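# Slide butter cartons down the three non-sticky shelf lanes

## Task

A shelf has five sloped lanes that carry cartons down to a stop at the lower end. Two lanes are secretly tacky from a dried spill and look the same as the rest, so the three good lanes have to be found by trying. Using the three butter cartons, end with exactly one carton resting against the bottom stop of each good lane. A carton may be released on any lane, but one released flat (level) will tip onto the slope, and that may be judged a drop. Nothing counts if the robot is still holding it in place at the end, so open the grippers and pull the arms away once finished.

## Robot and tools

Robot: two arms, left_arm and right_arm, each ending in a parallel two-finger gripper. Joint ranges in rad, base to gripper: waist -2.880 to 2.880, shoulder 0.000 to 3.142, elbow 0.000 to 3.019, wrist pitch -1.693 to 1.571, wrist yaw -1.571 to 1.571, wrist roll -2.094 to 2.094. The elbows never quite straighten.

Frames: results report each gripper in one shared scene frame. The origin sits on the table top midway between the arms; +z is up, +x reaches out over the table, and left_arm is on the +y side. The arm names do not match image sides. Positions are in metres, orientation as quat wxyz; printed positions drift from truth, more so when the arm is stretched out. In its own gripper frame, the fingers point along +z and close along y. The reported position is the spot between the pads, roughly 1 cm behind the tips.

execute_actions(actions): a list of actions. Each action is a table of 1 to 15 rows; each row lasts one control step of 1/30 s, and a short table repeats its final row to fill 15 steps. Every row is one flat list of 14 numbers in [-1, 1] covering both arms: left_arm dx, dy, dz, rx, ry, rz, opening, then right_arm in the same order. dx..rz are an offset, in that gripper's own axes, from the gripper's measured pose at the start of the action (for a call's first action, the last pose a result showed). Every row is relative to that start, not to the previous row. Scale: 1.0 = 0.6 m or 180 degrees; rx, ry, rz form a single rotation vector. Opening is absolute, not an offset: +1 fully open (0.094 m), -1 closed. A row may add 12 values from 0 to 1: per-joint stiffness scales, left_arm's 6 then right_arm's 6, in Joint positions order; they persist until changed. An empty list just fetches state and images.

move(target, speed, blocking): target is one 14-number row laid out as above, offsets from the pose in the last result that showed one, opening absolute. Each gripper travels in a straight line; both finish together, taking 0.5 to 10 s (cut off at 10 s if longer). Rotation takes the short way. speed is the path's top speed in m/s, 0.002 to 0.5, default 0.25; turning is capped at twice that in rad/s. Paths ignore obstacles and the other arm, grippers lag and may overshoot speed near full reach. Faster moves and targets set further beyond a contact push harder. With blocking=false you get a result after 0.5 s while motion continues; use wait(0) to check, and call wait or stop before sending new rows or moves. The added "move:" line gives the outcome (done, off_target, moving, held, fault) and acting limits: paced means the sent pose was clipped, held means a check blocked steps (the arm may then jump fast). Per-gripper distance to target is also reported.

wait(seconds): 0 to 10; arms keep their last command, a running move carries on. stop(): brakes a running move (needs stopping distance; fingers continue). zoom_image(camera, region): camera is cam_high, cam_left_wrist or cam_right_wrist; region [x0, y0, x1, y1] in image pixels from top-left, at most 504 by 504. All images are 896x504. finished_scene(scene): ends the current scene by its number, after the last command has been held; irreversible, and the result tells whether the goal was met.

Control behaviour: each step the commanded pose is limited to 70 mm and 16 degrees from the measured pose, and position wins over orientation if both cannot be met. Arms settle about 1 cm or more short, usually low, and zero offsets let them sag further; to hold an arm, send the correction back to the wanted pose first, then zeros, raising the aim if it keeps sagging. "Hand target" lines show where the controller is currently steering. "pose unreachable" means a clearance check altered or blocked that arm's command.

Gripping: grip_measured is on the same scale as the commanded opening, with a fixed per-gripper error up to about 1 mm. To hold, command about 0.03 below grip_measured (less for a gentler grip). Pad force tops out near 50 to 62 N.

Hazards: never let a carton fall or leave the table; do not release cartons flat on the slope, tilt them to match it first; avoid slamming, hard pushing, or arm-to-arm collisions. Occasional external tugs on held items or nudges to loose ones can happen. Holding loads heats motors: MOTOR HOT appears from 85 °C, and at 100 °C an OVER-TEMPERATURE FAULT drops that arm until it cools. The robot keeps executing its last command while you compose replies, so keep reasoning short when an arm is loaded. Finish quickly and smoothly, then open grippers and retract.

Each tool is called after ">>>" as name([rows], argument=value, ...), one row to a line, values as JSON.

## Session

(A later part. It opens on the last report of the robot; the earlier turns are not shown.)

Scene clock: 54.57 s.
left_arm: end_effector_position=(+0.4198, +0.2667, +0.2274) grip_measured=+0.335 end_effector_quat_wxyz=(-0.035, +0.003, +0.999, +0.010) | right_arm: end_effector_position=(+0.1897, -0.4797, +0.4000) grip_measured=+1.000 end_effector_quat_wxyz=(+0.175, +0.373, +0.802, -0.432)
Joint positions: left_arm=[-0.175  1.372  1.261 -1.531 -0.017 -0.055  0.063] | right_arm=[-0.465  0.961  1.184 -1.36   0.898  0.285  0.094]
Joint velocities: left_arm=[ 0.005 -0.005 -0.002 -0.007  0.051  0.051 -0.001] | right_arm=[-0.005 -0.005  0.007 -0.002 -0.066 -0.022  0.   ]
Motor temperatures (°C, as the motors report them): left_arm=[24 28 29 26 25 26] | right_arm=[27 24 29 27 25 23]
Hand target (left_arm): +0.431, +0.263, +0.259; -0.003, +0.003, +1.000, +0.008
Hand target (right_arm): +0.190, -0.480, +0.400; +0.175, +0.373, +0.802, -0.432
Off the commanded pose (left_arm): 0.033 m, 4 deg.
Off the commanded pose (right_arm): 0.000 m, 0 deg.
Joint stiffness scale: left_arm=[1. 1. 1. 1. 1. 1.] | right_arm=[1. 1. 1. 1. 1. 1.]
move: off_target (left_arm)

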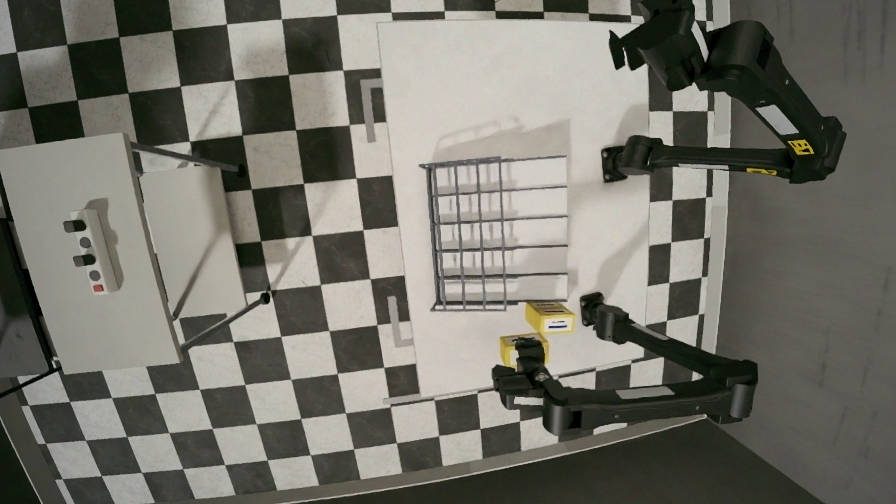

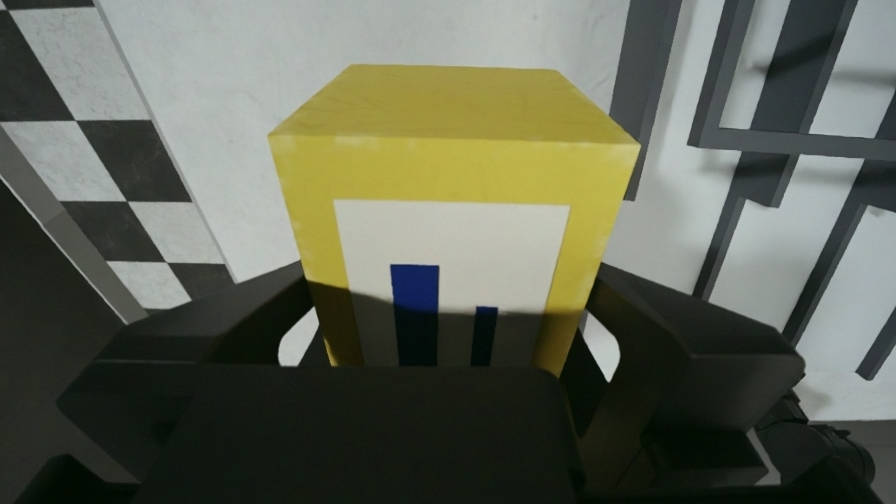

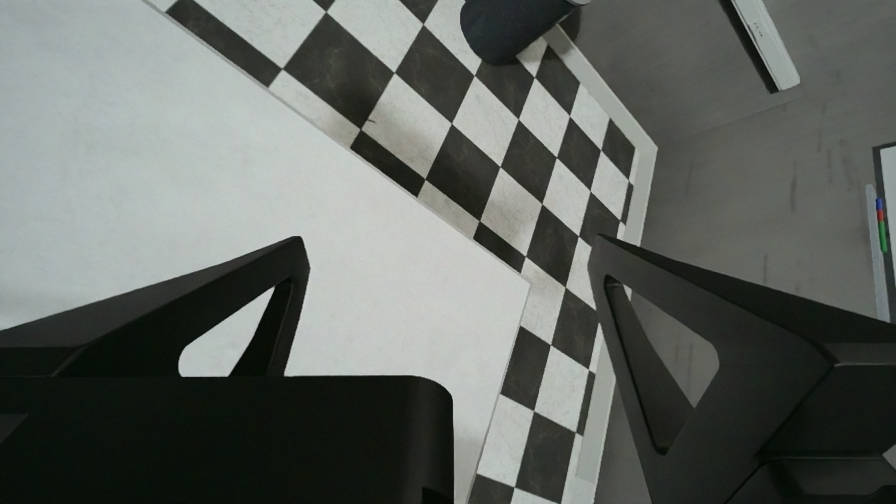

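>>> move(target=[0,0,-0.04,0,0,0,0.3,0.12,0.47,0.142,-0.704,-0.34,-0.156,1])

Scene clock: 70.80 s.
left_arm: end_effector_position=(+0.4099, +0.2673, +0.2284) grip_measured=+0.335 end_effector_quat_wxyz=(-0.055, +0.003, +0.998, +0.011) | right_arm: end_effector_position=(+0.3030, -0.4163, +0.1874) grip_measured=+1.000 end_effector_quat_wxyz=(+0.567, -0.155, +0.781, +0.210)
Joint positions: left_arm=[-0.175  1.372  1.261 -1.571 -0.017 -0.055  0.063] | right_arm=[-0.984  1.305  0.714 -0.55  -1.271 -0.965  0.094]
Joint velocities: left_arm=[-0.005 -0.005 -0.007  0.007 -0.037 -0.007 -0.   ] | right_arm=[-0.005 -0.005  0.007 -0.007  0.095 -0.139  0.   ]
Motor temperatures (°C, as the motors report them): left_arm=[24 28 32 26 25 26] | right_arm=[27 24 30 27 25 23]
Hand target (left_arm): +0.421, +0.266, +0.251; -0.035, +0.003, +0.999, +0.010
Hand target (right_arm): +0.304, -0.418, +0.193; +0.570, -0.158, +0.780, +0.205
Off the commanded pose (left_arm): 0.026 m, 2 deg.
Off the commanded pose (right_arm): 0.060 m, 35 deg; position and orientation clipped at the last step of the last action.
Joint stiffness scale: left_arm=[1. 1. 1. 1. 1. 1.] | right_arm=[1. 1. 1. 1. 1. 1.]
move: held (right_arm), off_target (left_arm); limits=paced,held; held on 41 of 160 steps (right_arm), including the last (right_arm)
pose unreachable (right arm): on one or more control steps of this call, first in action 0 (counted from 0), this arm could not follow its commanded pose, so it was not sent that pose on those steps. On the call's last step it was still not sent that pose. It may still have moved: this result reports where it is.
cause: the commanded pose would bring two parts of the arm too close to each other (its wrist (the part past joint 4) and its wrist camera, with joints 5 (wrist yaw) and 6 (wrist roll) between them).

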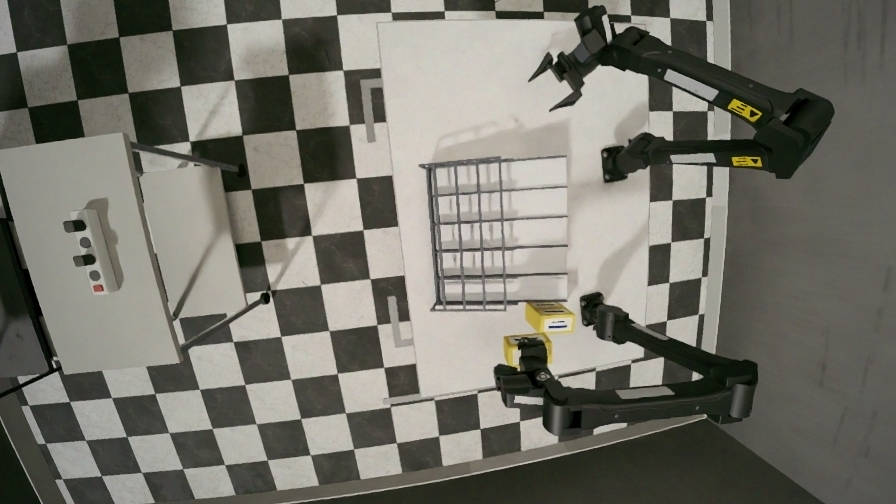

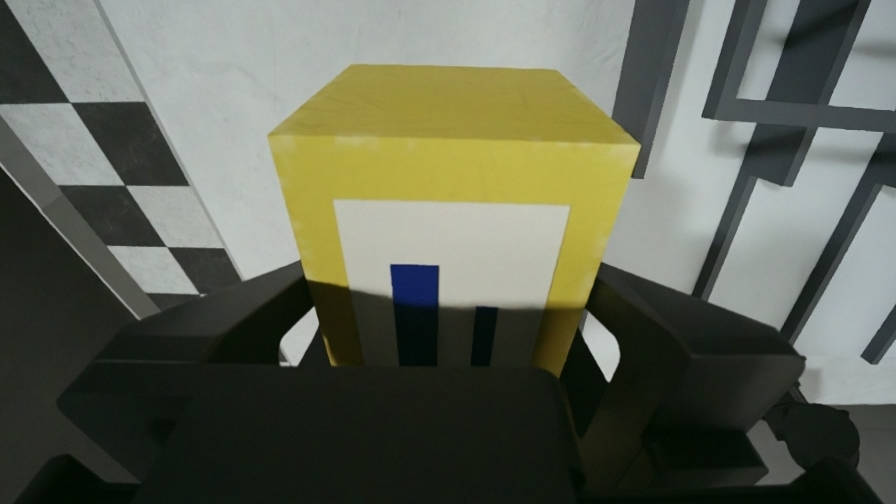

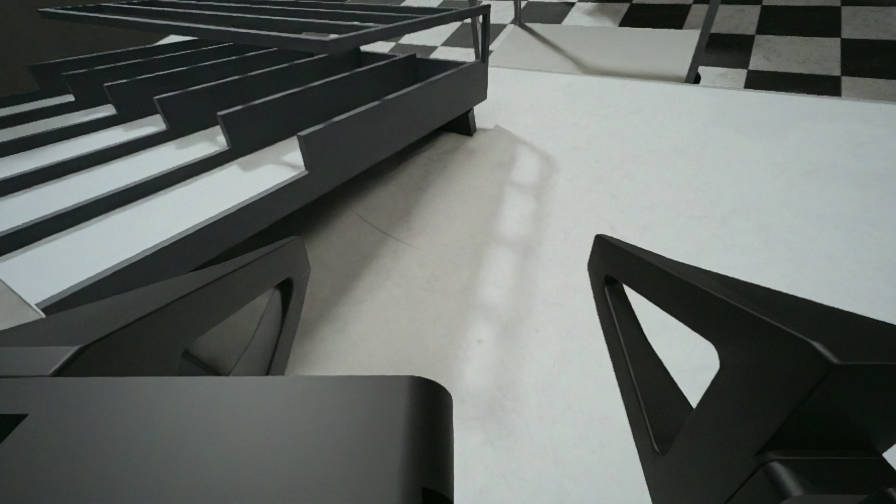

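>>> move(target=[0.117,-0.162,0.0,0,0.035,0,0.3,0,0,0,0,0,0,1], speed=0.15)

Scene clock: 76.87 s.
left_arm: end_effector_position=(+0.3477, +0.1659, +0.2272) grip_measured=+0.335 end_effector_quat_wxyz=(-0.108, +0.012, +0.994, +0.009) | right_arm: end_effector_position=(+0.3030, -0.4163, +0.1874) grip_measured=+1.000 end_effector_quat_wxyz=(+0.567, -0.155, +0.781, +0.210)
Joint positions: left_arm=[-0.465  1.332  1.209 -1.657  0.054 -0.321  0.063] | right_arm=[-0.984  1.305  0.714 -0.55  -1.271 -0.965  0.094]
Joint velocities: left_arm=[-0.024 -0.005 -0.002  0.002 -0.007 -0.037 -0.   ] | right_arm=[ 0.005  0.005  0.002 -0.002 -0.007  0.007  0.   ]
Motor temperatures (°C, as the motors report them): left_arm=[24 28 33 26 25 26] | right_arm=[27 24 29 27 25 23]
Hand target (left_arm): +0.340, +0.169, +0.234; -0.110, +0.003, +0.994, +0.011
Hand target (right_arm): +0.303, -0.416, +0.187; +0.567, -0.155, +0.781, +0.210
Off the commanded pose (left_arm): 0.012 m, 1 deg.
Off the commanded pose (right_arm): 0.000 m, 0 deg.
Joint stiffness scale: left_arm=[1. 1. 1. 1. 1. 1.] | right_arm=[1. 1. 1. 1. 1. 1.]
move: off_target (left_arm)

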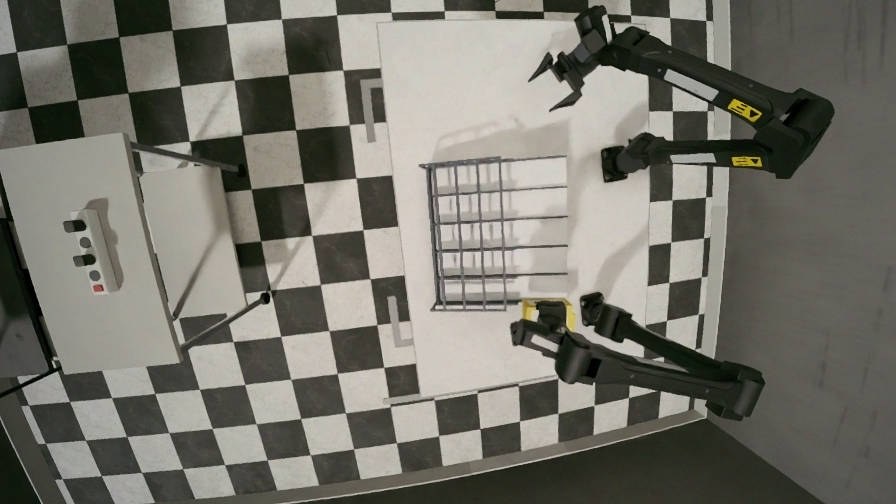

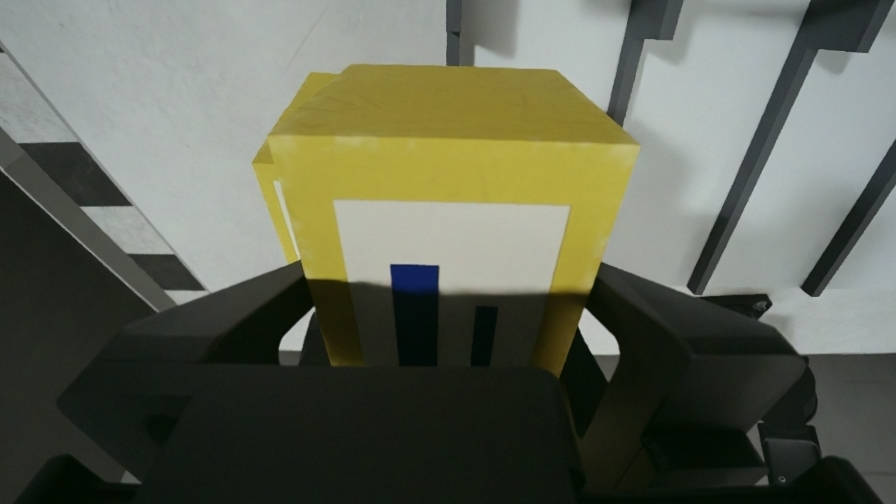

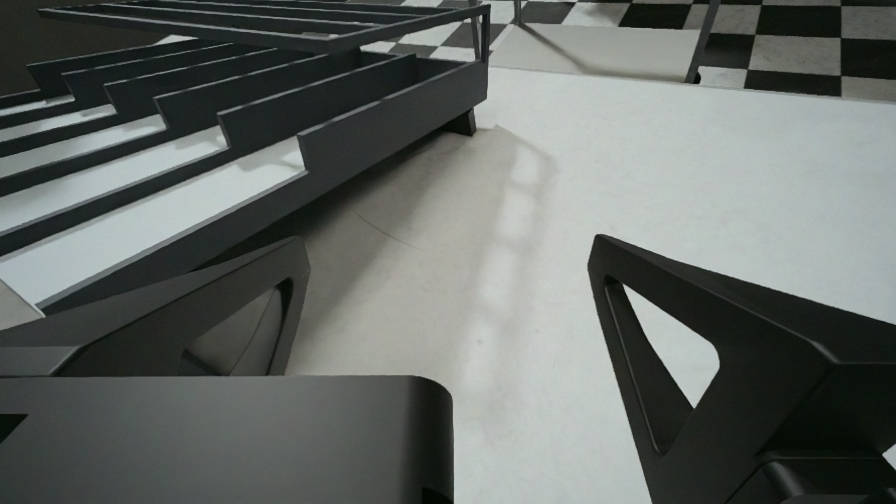

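>>> move(target=[-0.04,-0.075,0.08,0,0,0,0.3,0,0,0,0,0,0,1], speed=0.1)

Scene clock: 80.00 s.
left_arm: end_effector_position=(+0.3585, +0.1245, +0.1732) grip_measured=+0.335 end_effector_quat_wxyz=(-0.114, +0.017, +0.993, +0.012) | right_arm: end_effector_position=(+0.3030, -0.4163, +0.1874) grip_measured=+1.000 end_effector_quat_wxyz=(+0.567, -0.155, +0.781, +0.210)
Joint positions: left_arm=[-0.556  1.436  1.166 -1.518  0.072 -0.399  0.063] | right_arm=[-0.984  1.305  0.714 -0.55  -1.271 -0.965  0.094]
Joint velocities: left_arm=[ 0.005 -0.005 -0.007 -0.002  0.007 -0.037 -0.002] | right_arm=[-0.015 -0.005  0.002 -0.002 -0.007 -0.037  0.   ]
Motor temperatures (°C, as the motors report them): left_arm=[24 28 32 26 25 26] | right_arm=[27 24 29 27 25 23]
Hand target (left_arm): +0.359, +0.121, +0.174; -0.108, +0.012, +0.994, +0.009
Hand target (right_arm): +0.303, -0.416, +0.187; +0.567, -0.155, +0.781, +0.210
Off the commanded pose (left_arm): 0.004 m, 1 deg.
Off the commanded pose (right_arm): 0.000 m, 0 deg.
Joint stiffness scale: left_arm=[1. 1. 1. 1. 1. 1.] | right_arm=[1. 1. 1. 1. 1. 1.]
move: done

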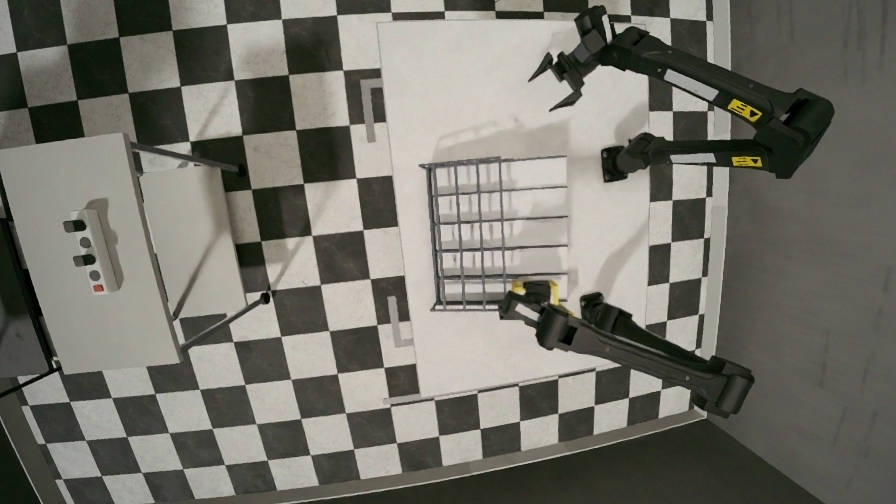

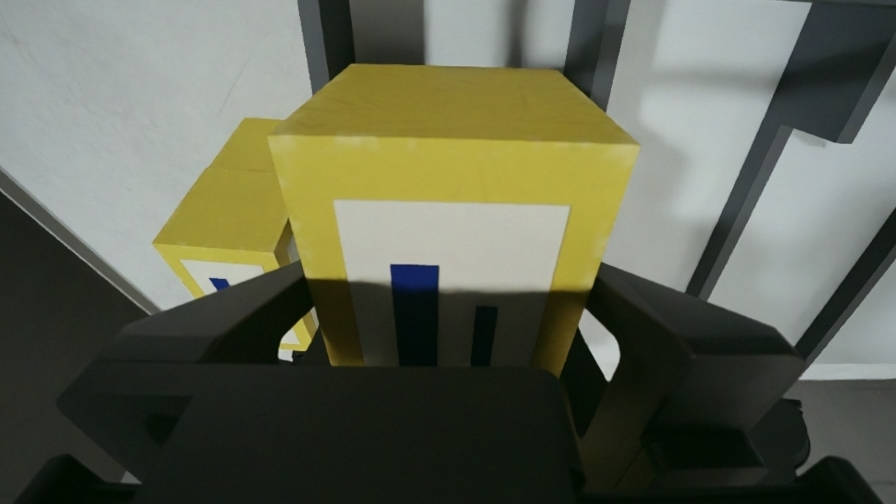

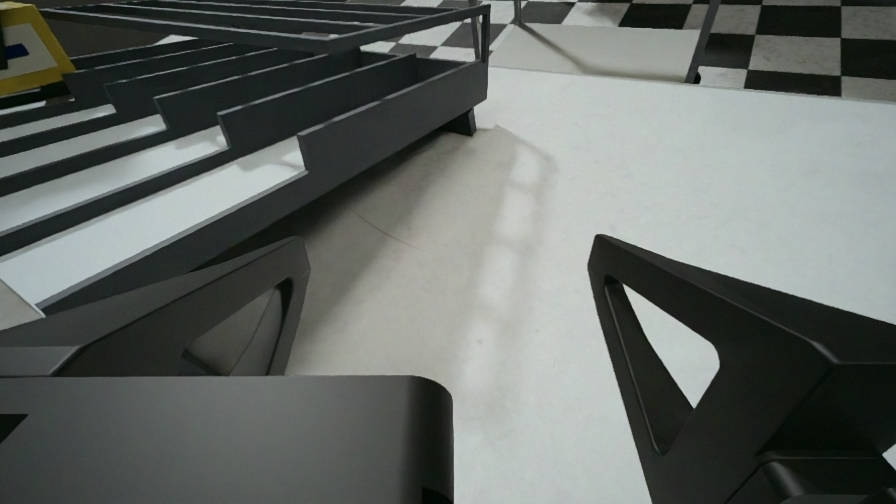

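Close. Lower slowly a bit more.

>>> move(target=[0.02,-0.006,0.045,0,0,0,0.3,0,0,0,0,0,0,1], speed=0.04)

>>> zoom_image(camera="cam_right_wrist", region=[0,0,250,150])

Scene clock: 82.57 s.
left_arm: end_effector_position=(+0.3461, +0.1260, +0.1542) grip_measured=+0.335 end_effector_quat_wxyz=(-0.116, +0.019, +0.993, +0.011) | right_arm: end_effector_position=(+0.3030, -0.4163, +0.1874) grip_measured=+1.000 end_effector_quat_wxyz=(+0.567, -0.155, +0.781, +0.210)
Joint positions: left_arm=[-0.565  1.423  1.099 -1.467  0.076 -0.405  0.063] | right_arm=[-0.984  1.305  0.714 -0.55  -1.271 -0.965  0.094]
Joint velocities: left_arm=[-0.005  0.005 -0.007 -0.022 -0.007 -0.051  0.   ] | right_arm=[-0.015 -0.005 -0.007 -0.002 -0.007  0.007  0.   ]
Motor temperatures (°C, as the motors report them): left_arm=[24 28 32 26 25 26] | right_arm=[27 24 29 27 25 23]
Hand target (left_arm): +0.340, +0.122, +0.150; -0.114, +0.018, +0.993, +0.012
Hand target (right_arm): +0.303, -0.416, +0.187; +0.567, -0.155, +0.781, +0.210
Off the commanded pose (left_arm): 0.008 m, 0 deg.
Off the commanded pose (right_arm): 0.000 m, 0 deg.
Joint stiffness scale: left_arm=[1. 1. 1. 1. 1. 1.] | right_arm=[1. 1. 1. 1. 1. 1.]
move: done

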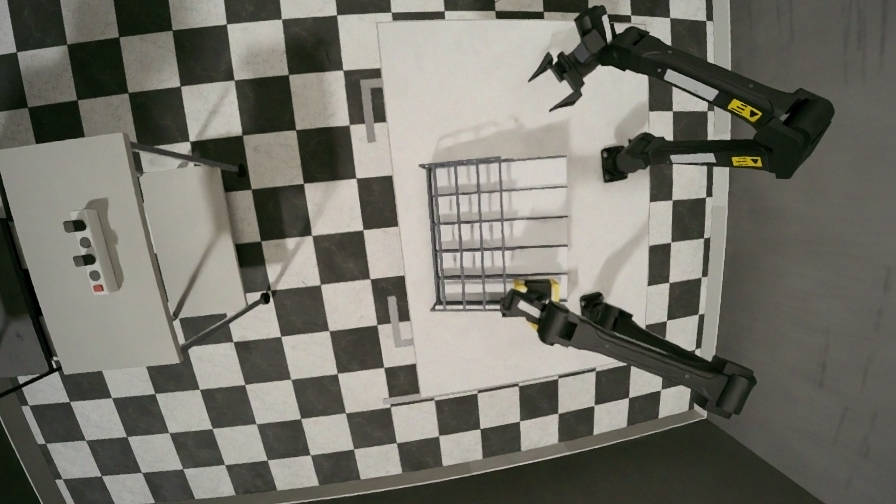

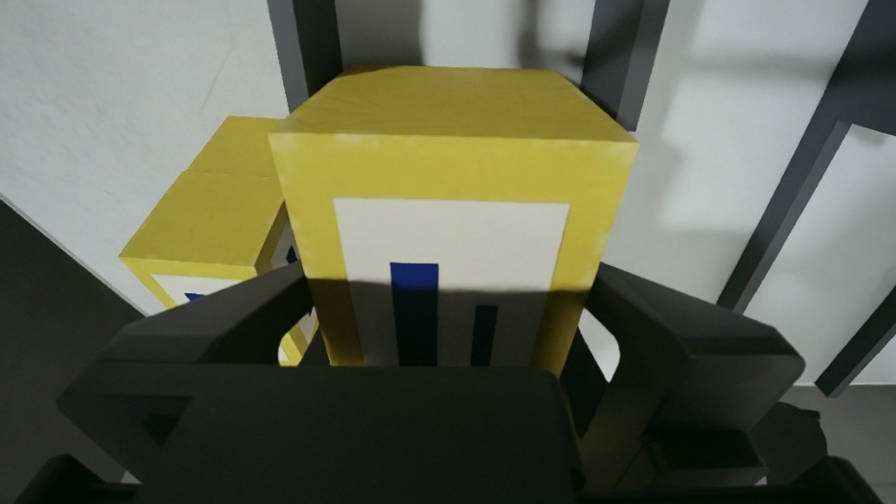

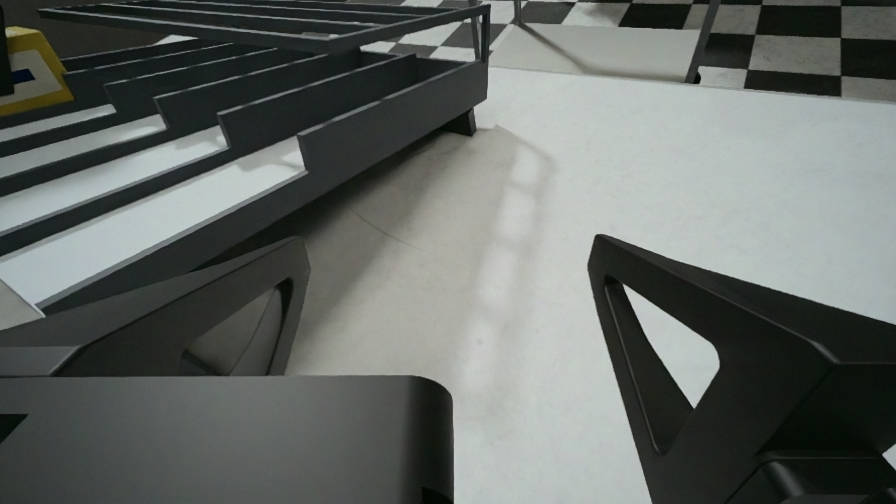

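Region (0, 0, 250, 150) of cam_right_wrist's 896x504 image, scaled by 2.016, with more detail than that image has; it fills the top 302 rows of this view, and the rest is white.

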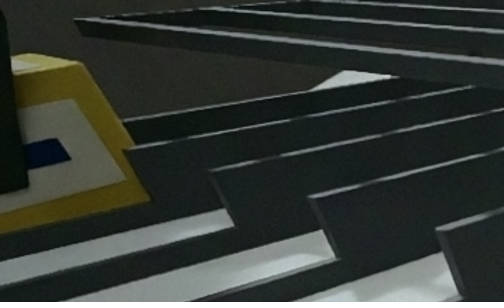

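>>> move(target=[0,0,0,0,0,0,0.7,0,0,0,0,0,0,1])

>>> move(target=[0,0,-0.12,0,0,0,1,0,0,0,0,0,0,1], speed=0.1)

Scene clock: 85.93 s.
left_arm: end_effector_position=(+0.3461, +0.1260, +0.1542) grip_measured=+0.697 end_effector_quat_wxyz=(-0.116, +0.019, +0.993, +0.011) | right_arm: end_effector_position=(+0.3030, -0.4163, +0.1874) grip_measured=+1.000 end_effector_quat_wxyz=(+0.567, -0.155, +0.781, +0.210)
Joint positions: left_arm=[-0.565  1.423  1.099 -1.467  0.076 -0.405  0.08 ] | right_arm=[-0.984  1.305  0.714 -0.55  -1.271 -0.965  0.094]
Joint velocities: left_arm=[-0.005  0.005 -0.017  0.002 -0.022  0.007 -0.   ] | right_arm=[ 0.005 -0.005 -0.007 -0.002 -0.007  0.051  0.   ]
Motor temperatures (°C, as the motors report them): left_arm=[24 28 31 26 25 26] | right_arm=[27 24 29 27 25 23]
Hand target (left_arm): +0.346, +0.126, +0.154; -0.116, +0.019, +0.993, +0.011
Hand target (right_arm): +0.303, -0.416, +0.187; +0.567, -0.155, +0.781, +0.210
Off the commanded pose (left_arm): 0.000 m, 0 deg.
Off the commanded pose (right_arm): 0.000 m, 0 deg.
Joint stiffness scale: left_arm=[1. 1. 1. 1. 1. 1.] | right_arm=[1. 1. 1. 1. 1. 1.]
move: done

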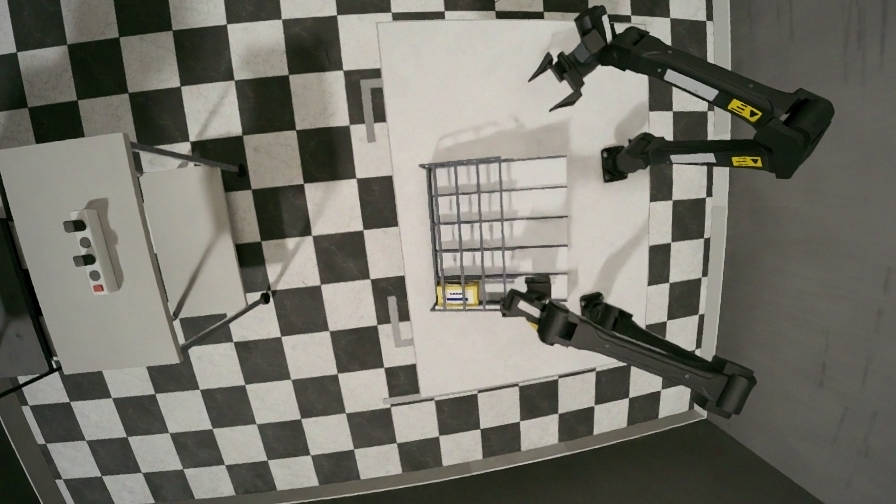

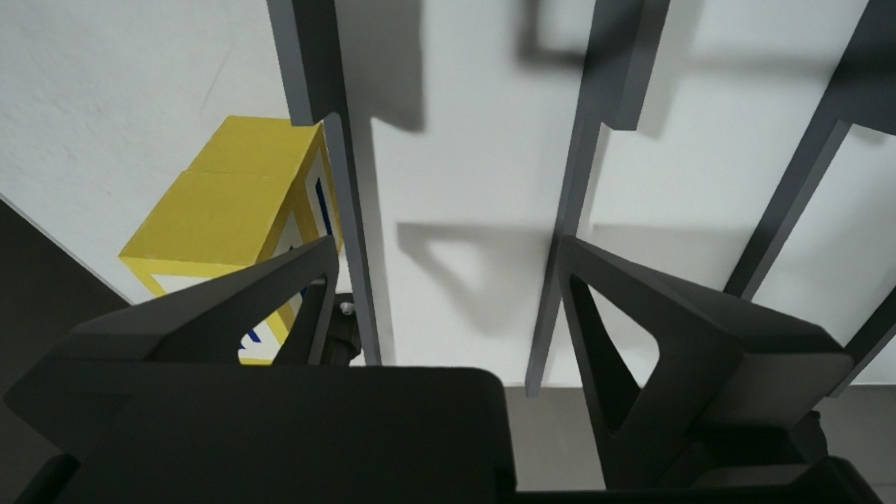

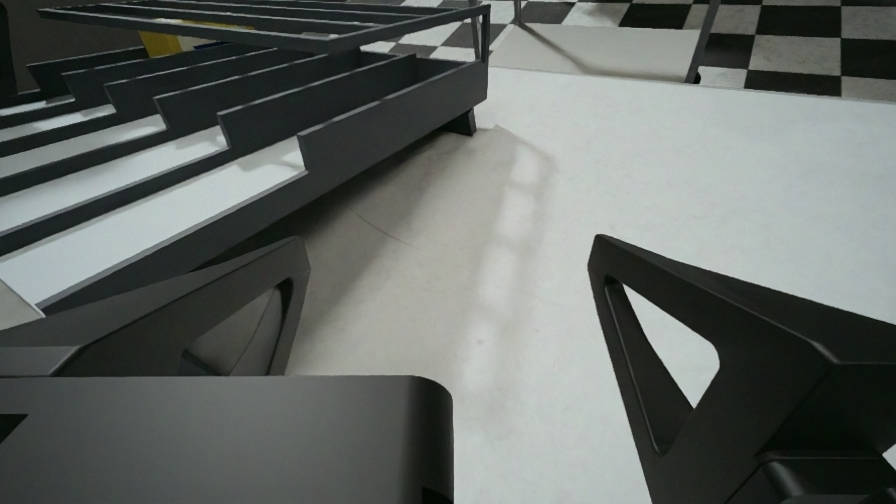

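Scene clock: 87.00 s.
left_arm: end_effector_position=(+0.3526, +0.1245, +0.2087) grip_measured=+1.000 end_effector_quat_wxyz=(-0.128, +0.016, +0.992, +0.017) | right_arm: end_effector_position=(+0.3030, -0.4163, +0.1874) grip_measured=+1.000 end_effector_quat_wxyz=(+0.567, -0.155, +0.781, +0.210)
Joint positions: left_arm=[-0.562  1.421  1.24  -1.638  0.075 -0.405  0.094] | right_arm=[-0.984  1.305  0.714 -0.55  -1.271 -0.965  0.094]
Joint velocities: left_arm=[-0.005  0.005 -0.002 -0.022 -0.022 -0.037  0.   ] | right_arm=[-0.015 -0.015 -0.012 -0.012 -0.081 -0.022  0.   ]
Motor temperatures (°C, as the motors report them): left_arm=[24 28 31 26 25 26] | right_arm=[27 24 29 27 25 23]
Hand target (left_arm): +0.363, +0.124, +0.224; -0.115, +0.019, +0.993, +0.011
Hand target (right_arm): +0.303, -0.416, +0.187; +0.567, -0.155, +0.781, +0.210
Off the commanded pose (left_arm): 0.019 m, 2 deg.
Off the commanded pose (right_arm): 0.000 m, 0 deg.
Joint stiffness scale: left_arm=[1. 1. 1. 1. 1. 1.] | right_arm=[1. 1. 1. 1. 1. 1.]
move: off_target (left_arm)

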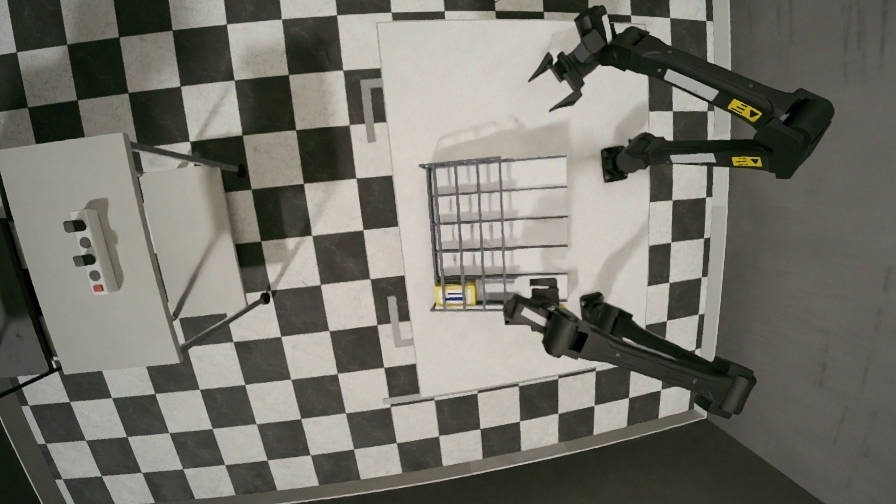

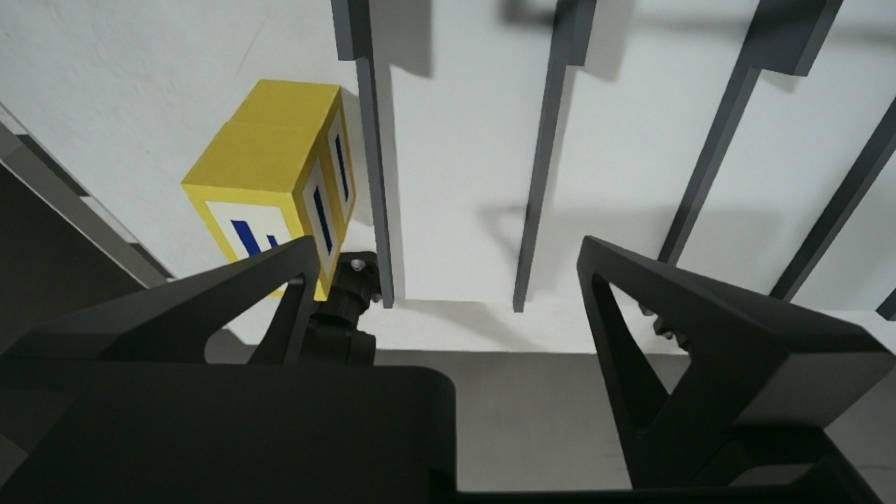

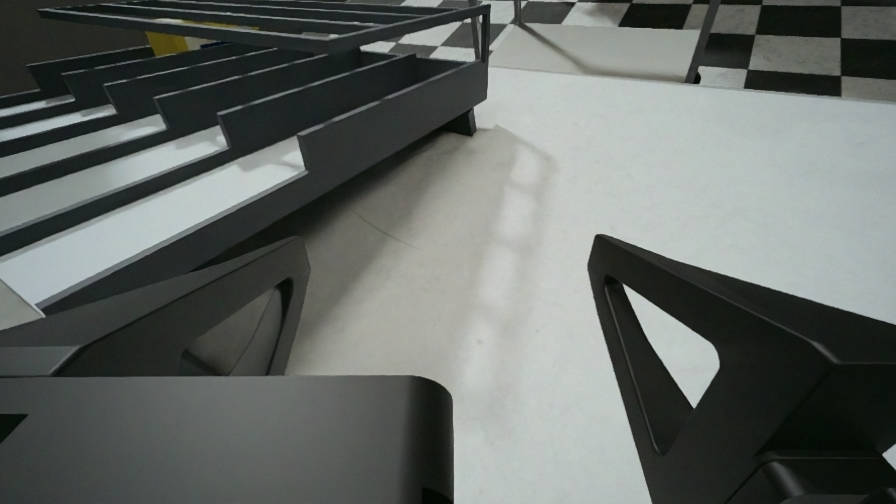

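>>> move(target=[0.065,0.21,0.07,0,-0.082,0,1,0,0,0,0,0,0,1], speed=0.15)

Scene clock: 91.07 s.
left_arm: end_effector_position=(+0.3080, +0.2538, +0.1902) grip_measured=+1.000 end_effector_quat_wxyz=(-0.000, +0.011, +1.000, +0.017) | right_arm: end_effector_position=(+0.3030, -0.4163, +0.1874) grip_measured=+1.000 end_effector_quat_wxyz=(+0.567, -0.155, +0.781, +0.210)
Joint positions: left_arm=[-0.261  1.041  0.894 -1.43  -0.034 -0.124  0.094] | right_arm=[-0.984  1.305  0.714 -0.55  -1.271 -0.965  0.094]
Joint velocities: left_arm=[ 0.005 -0.005  0.007  0.002 -0.095  0.066  0.   ] | right_arm=[-0.015  0.005 -0.007  0.017  0.022 -0.066  0.   ]
Motor temperatures (°C, as the motors report them): left_arm=[24 28 31 26 25 26] | right_arm=[27 24 29 27 25 23]
Hand target (left_arm): +0.308, +0.255, +0.184; -0.000, +0.018, +1.000, +0.016
Hand target (right_arm): +0.303, -0.416, +0.187; +0.567, -0.155, +0.781, +0.210
Off the commanded pose (left_arm): 0.009 m, 1 deg.
Off the commanded pose (right_arm): 0.000 m, 0 deg.
Joint stiffness scale: left_arm=[1. 1. 1. 1. 1. 1.] | right_arm=[1. 1. 1. 1. 1. 1.]
move: done

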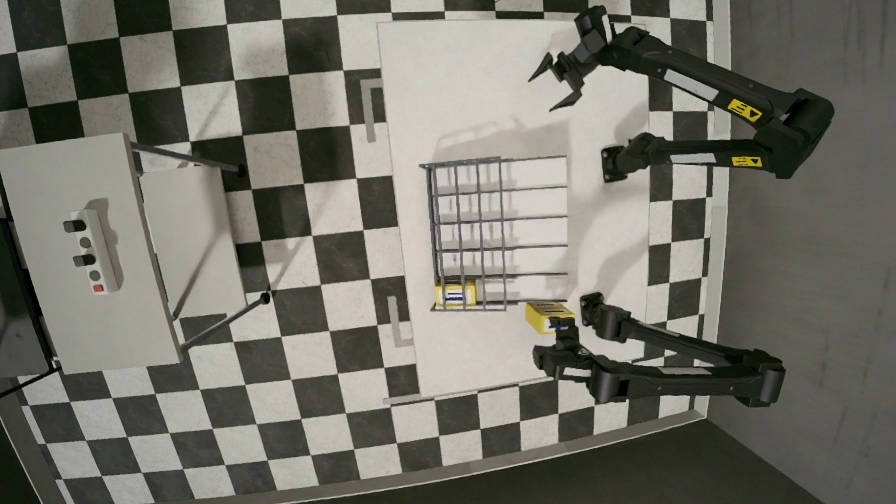

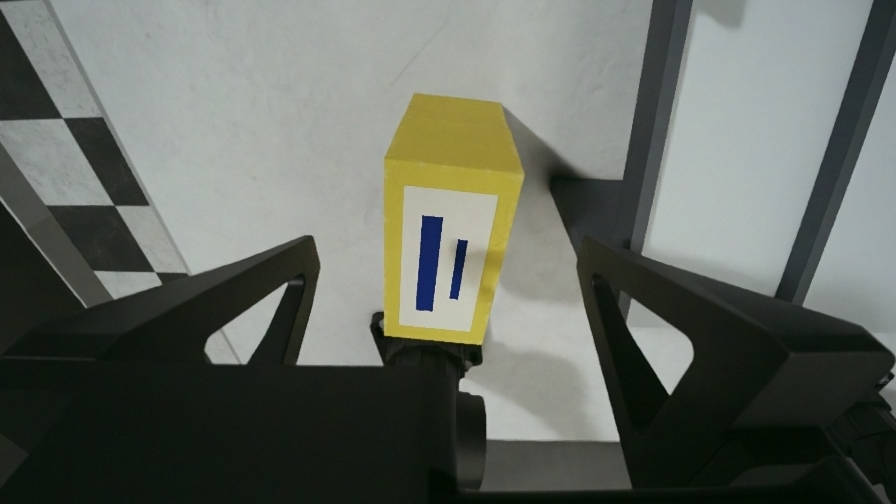

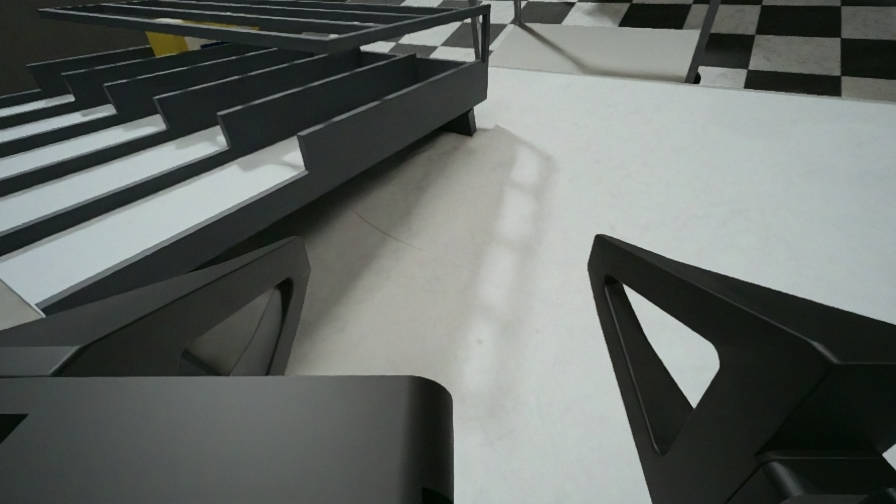

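>>> move(target=[0.075,0,0.165,0,0,0.035,1,0,0,0,0,0,0,1], speed=0.08)

Scene clock: 95.67 s.
left_arm: end_effector_position=(+0.2620, +0.2603, +0.0947) grip_measured=+1.000 end_effector_quat_wxyz=(-0.008, +0.052, +0.998, +0.018) | right_arm: end_effector_position=(+0.3030, -0.4163, +0.1874) grip_measured=+1.000 end_effector_quat_wxyz=(+0.567, -0.155, +0.781, +0.210)
Joint positions: left_arm=[-0.262  0.988  0.602 -1.205 -0.034 -0.044  0.094] | right_arm=[-0.984  1.305  0.714 -0.55  -1.271 -0.965  0.094]
Joint velocities: left_arm=[ 0.005  0.005 -0.007  0.007 -0.095 -0.007  0.   ] | right_arm=[-0.005  0.005 -0.007 -0.002 -0.037 -0.007  0.   ]
Motor temperatures (°C, as the motors report them): left_arm=[24 28 31 26 25 26] | right_arm=[27 24 29 27 25 23]
Hand target (left_arm): +0.262, +0.258, +0.092; -0.002, +0.066, +0.998, +0.017
Hand target (right_arm): +0.303, -0.416, +0.187; +0.567, -0.155, +0.781, +0.210
Off the commanded pose (left_arm): 0.004 m, 2 deg.
Off the commanded pose (right_arm): 0.000 m, 0 deg.
Joint stiffness scale: left_arm=[1. 1. 1. 1. 1. 1.] | right_arm=[1. 1. 1. 1. 1. 1.]
move: done

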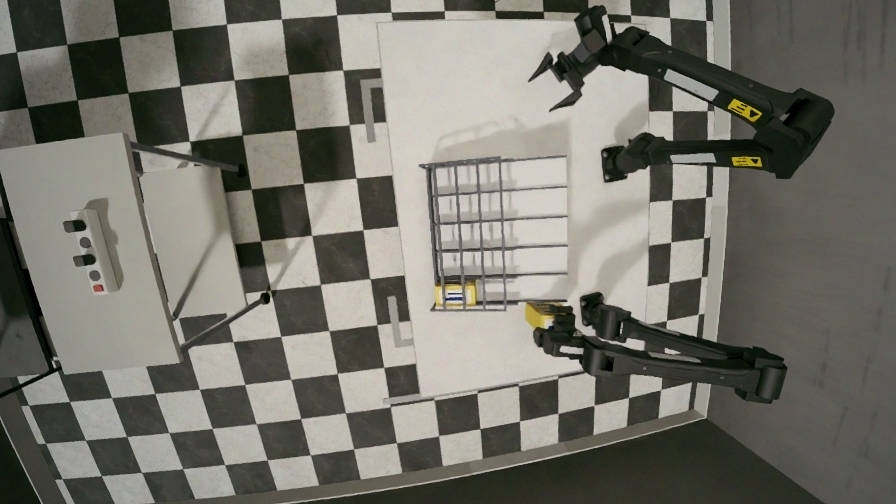

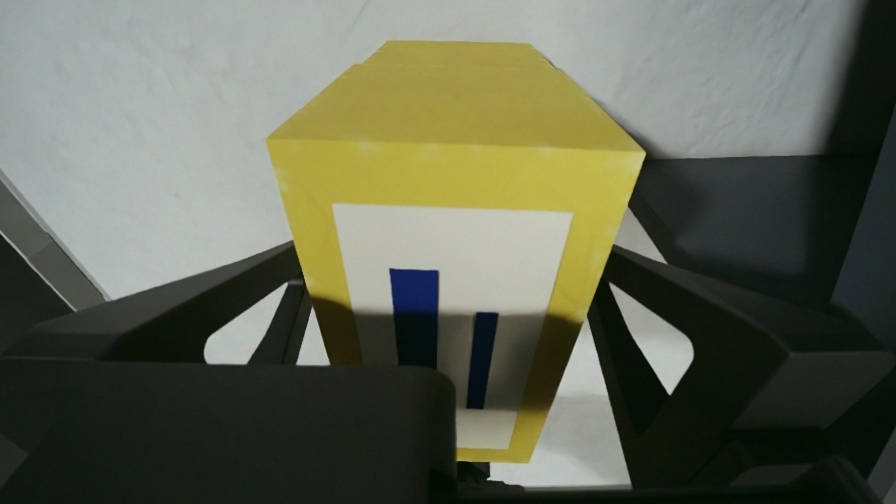

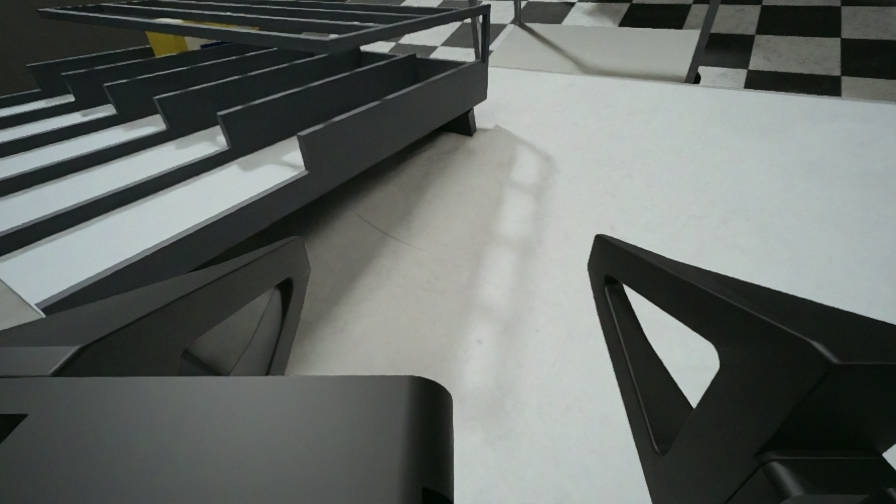

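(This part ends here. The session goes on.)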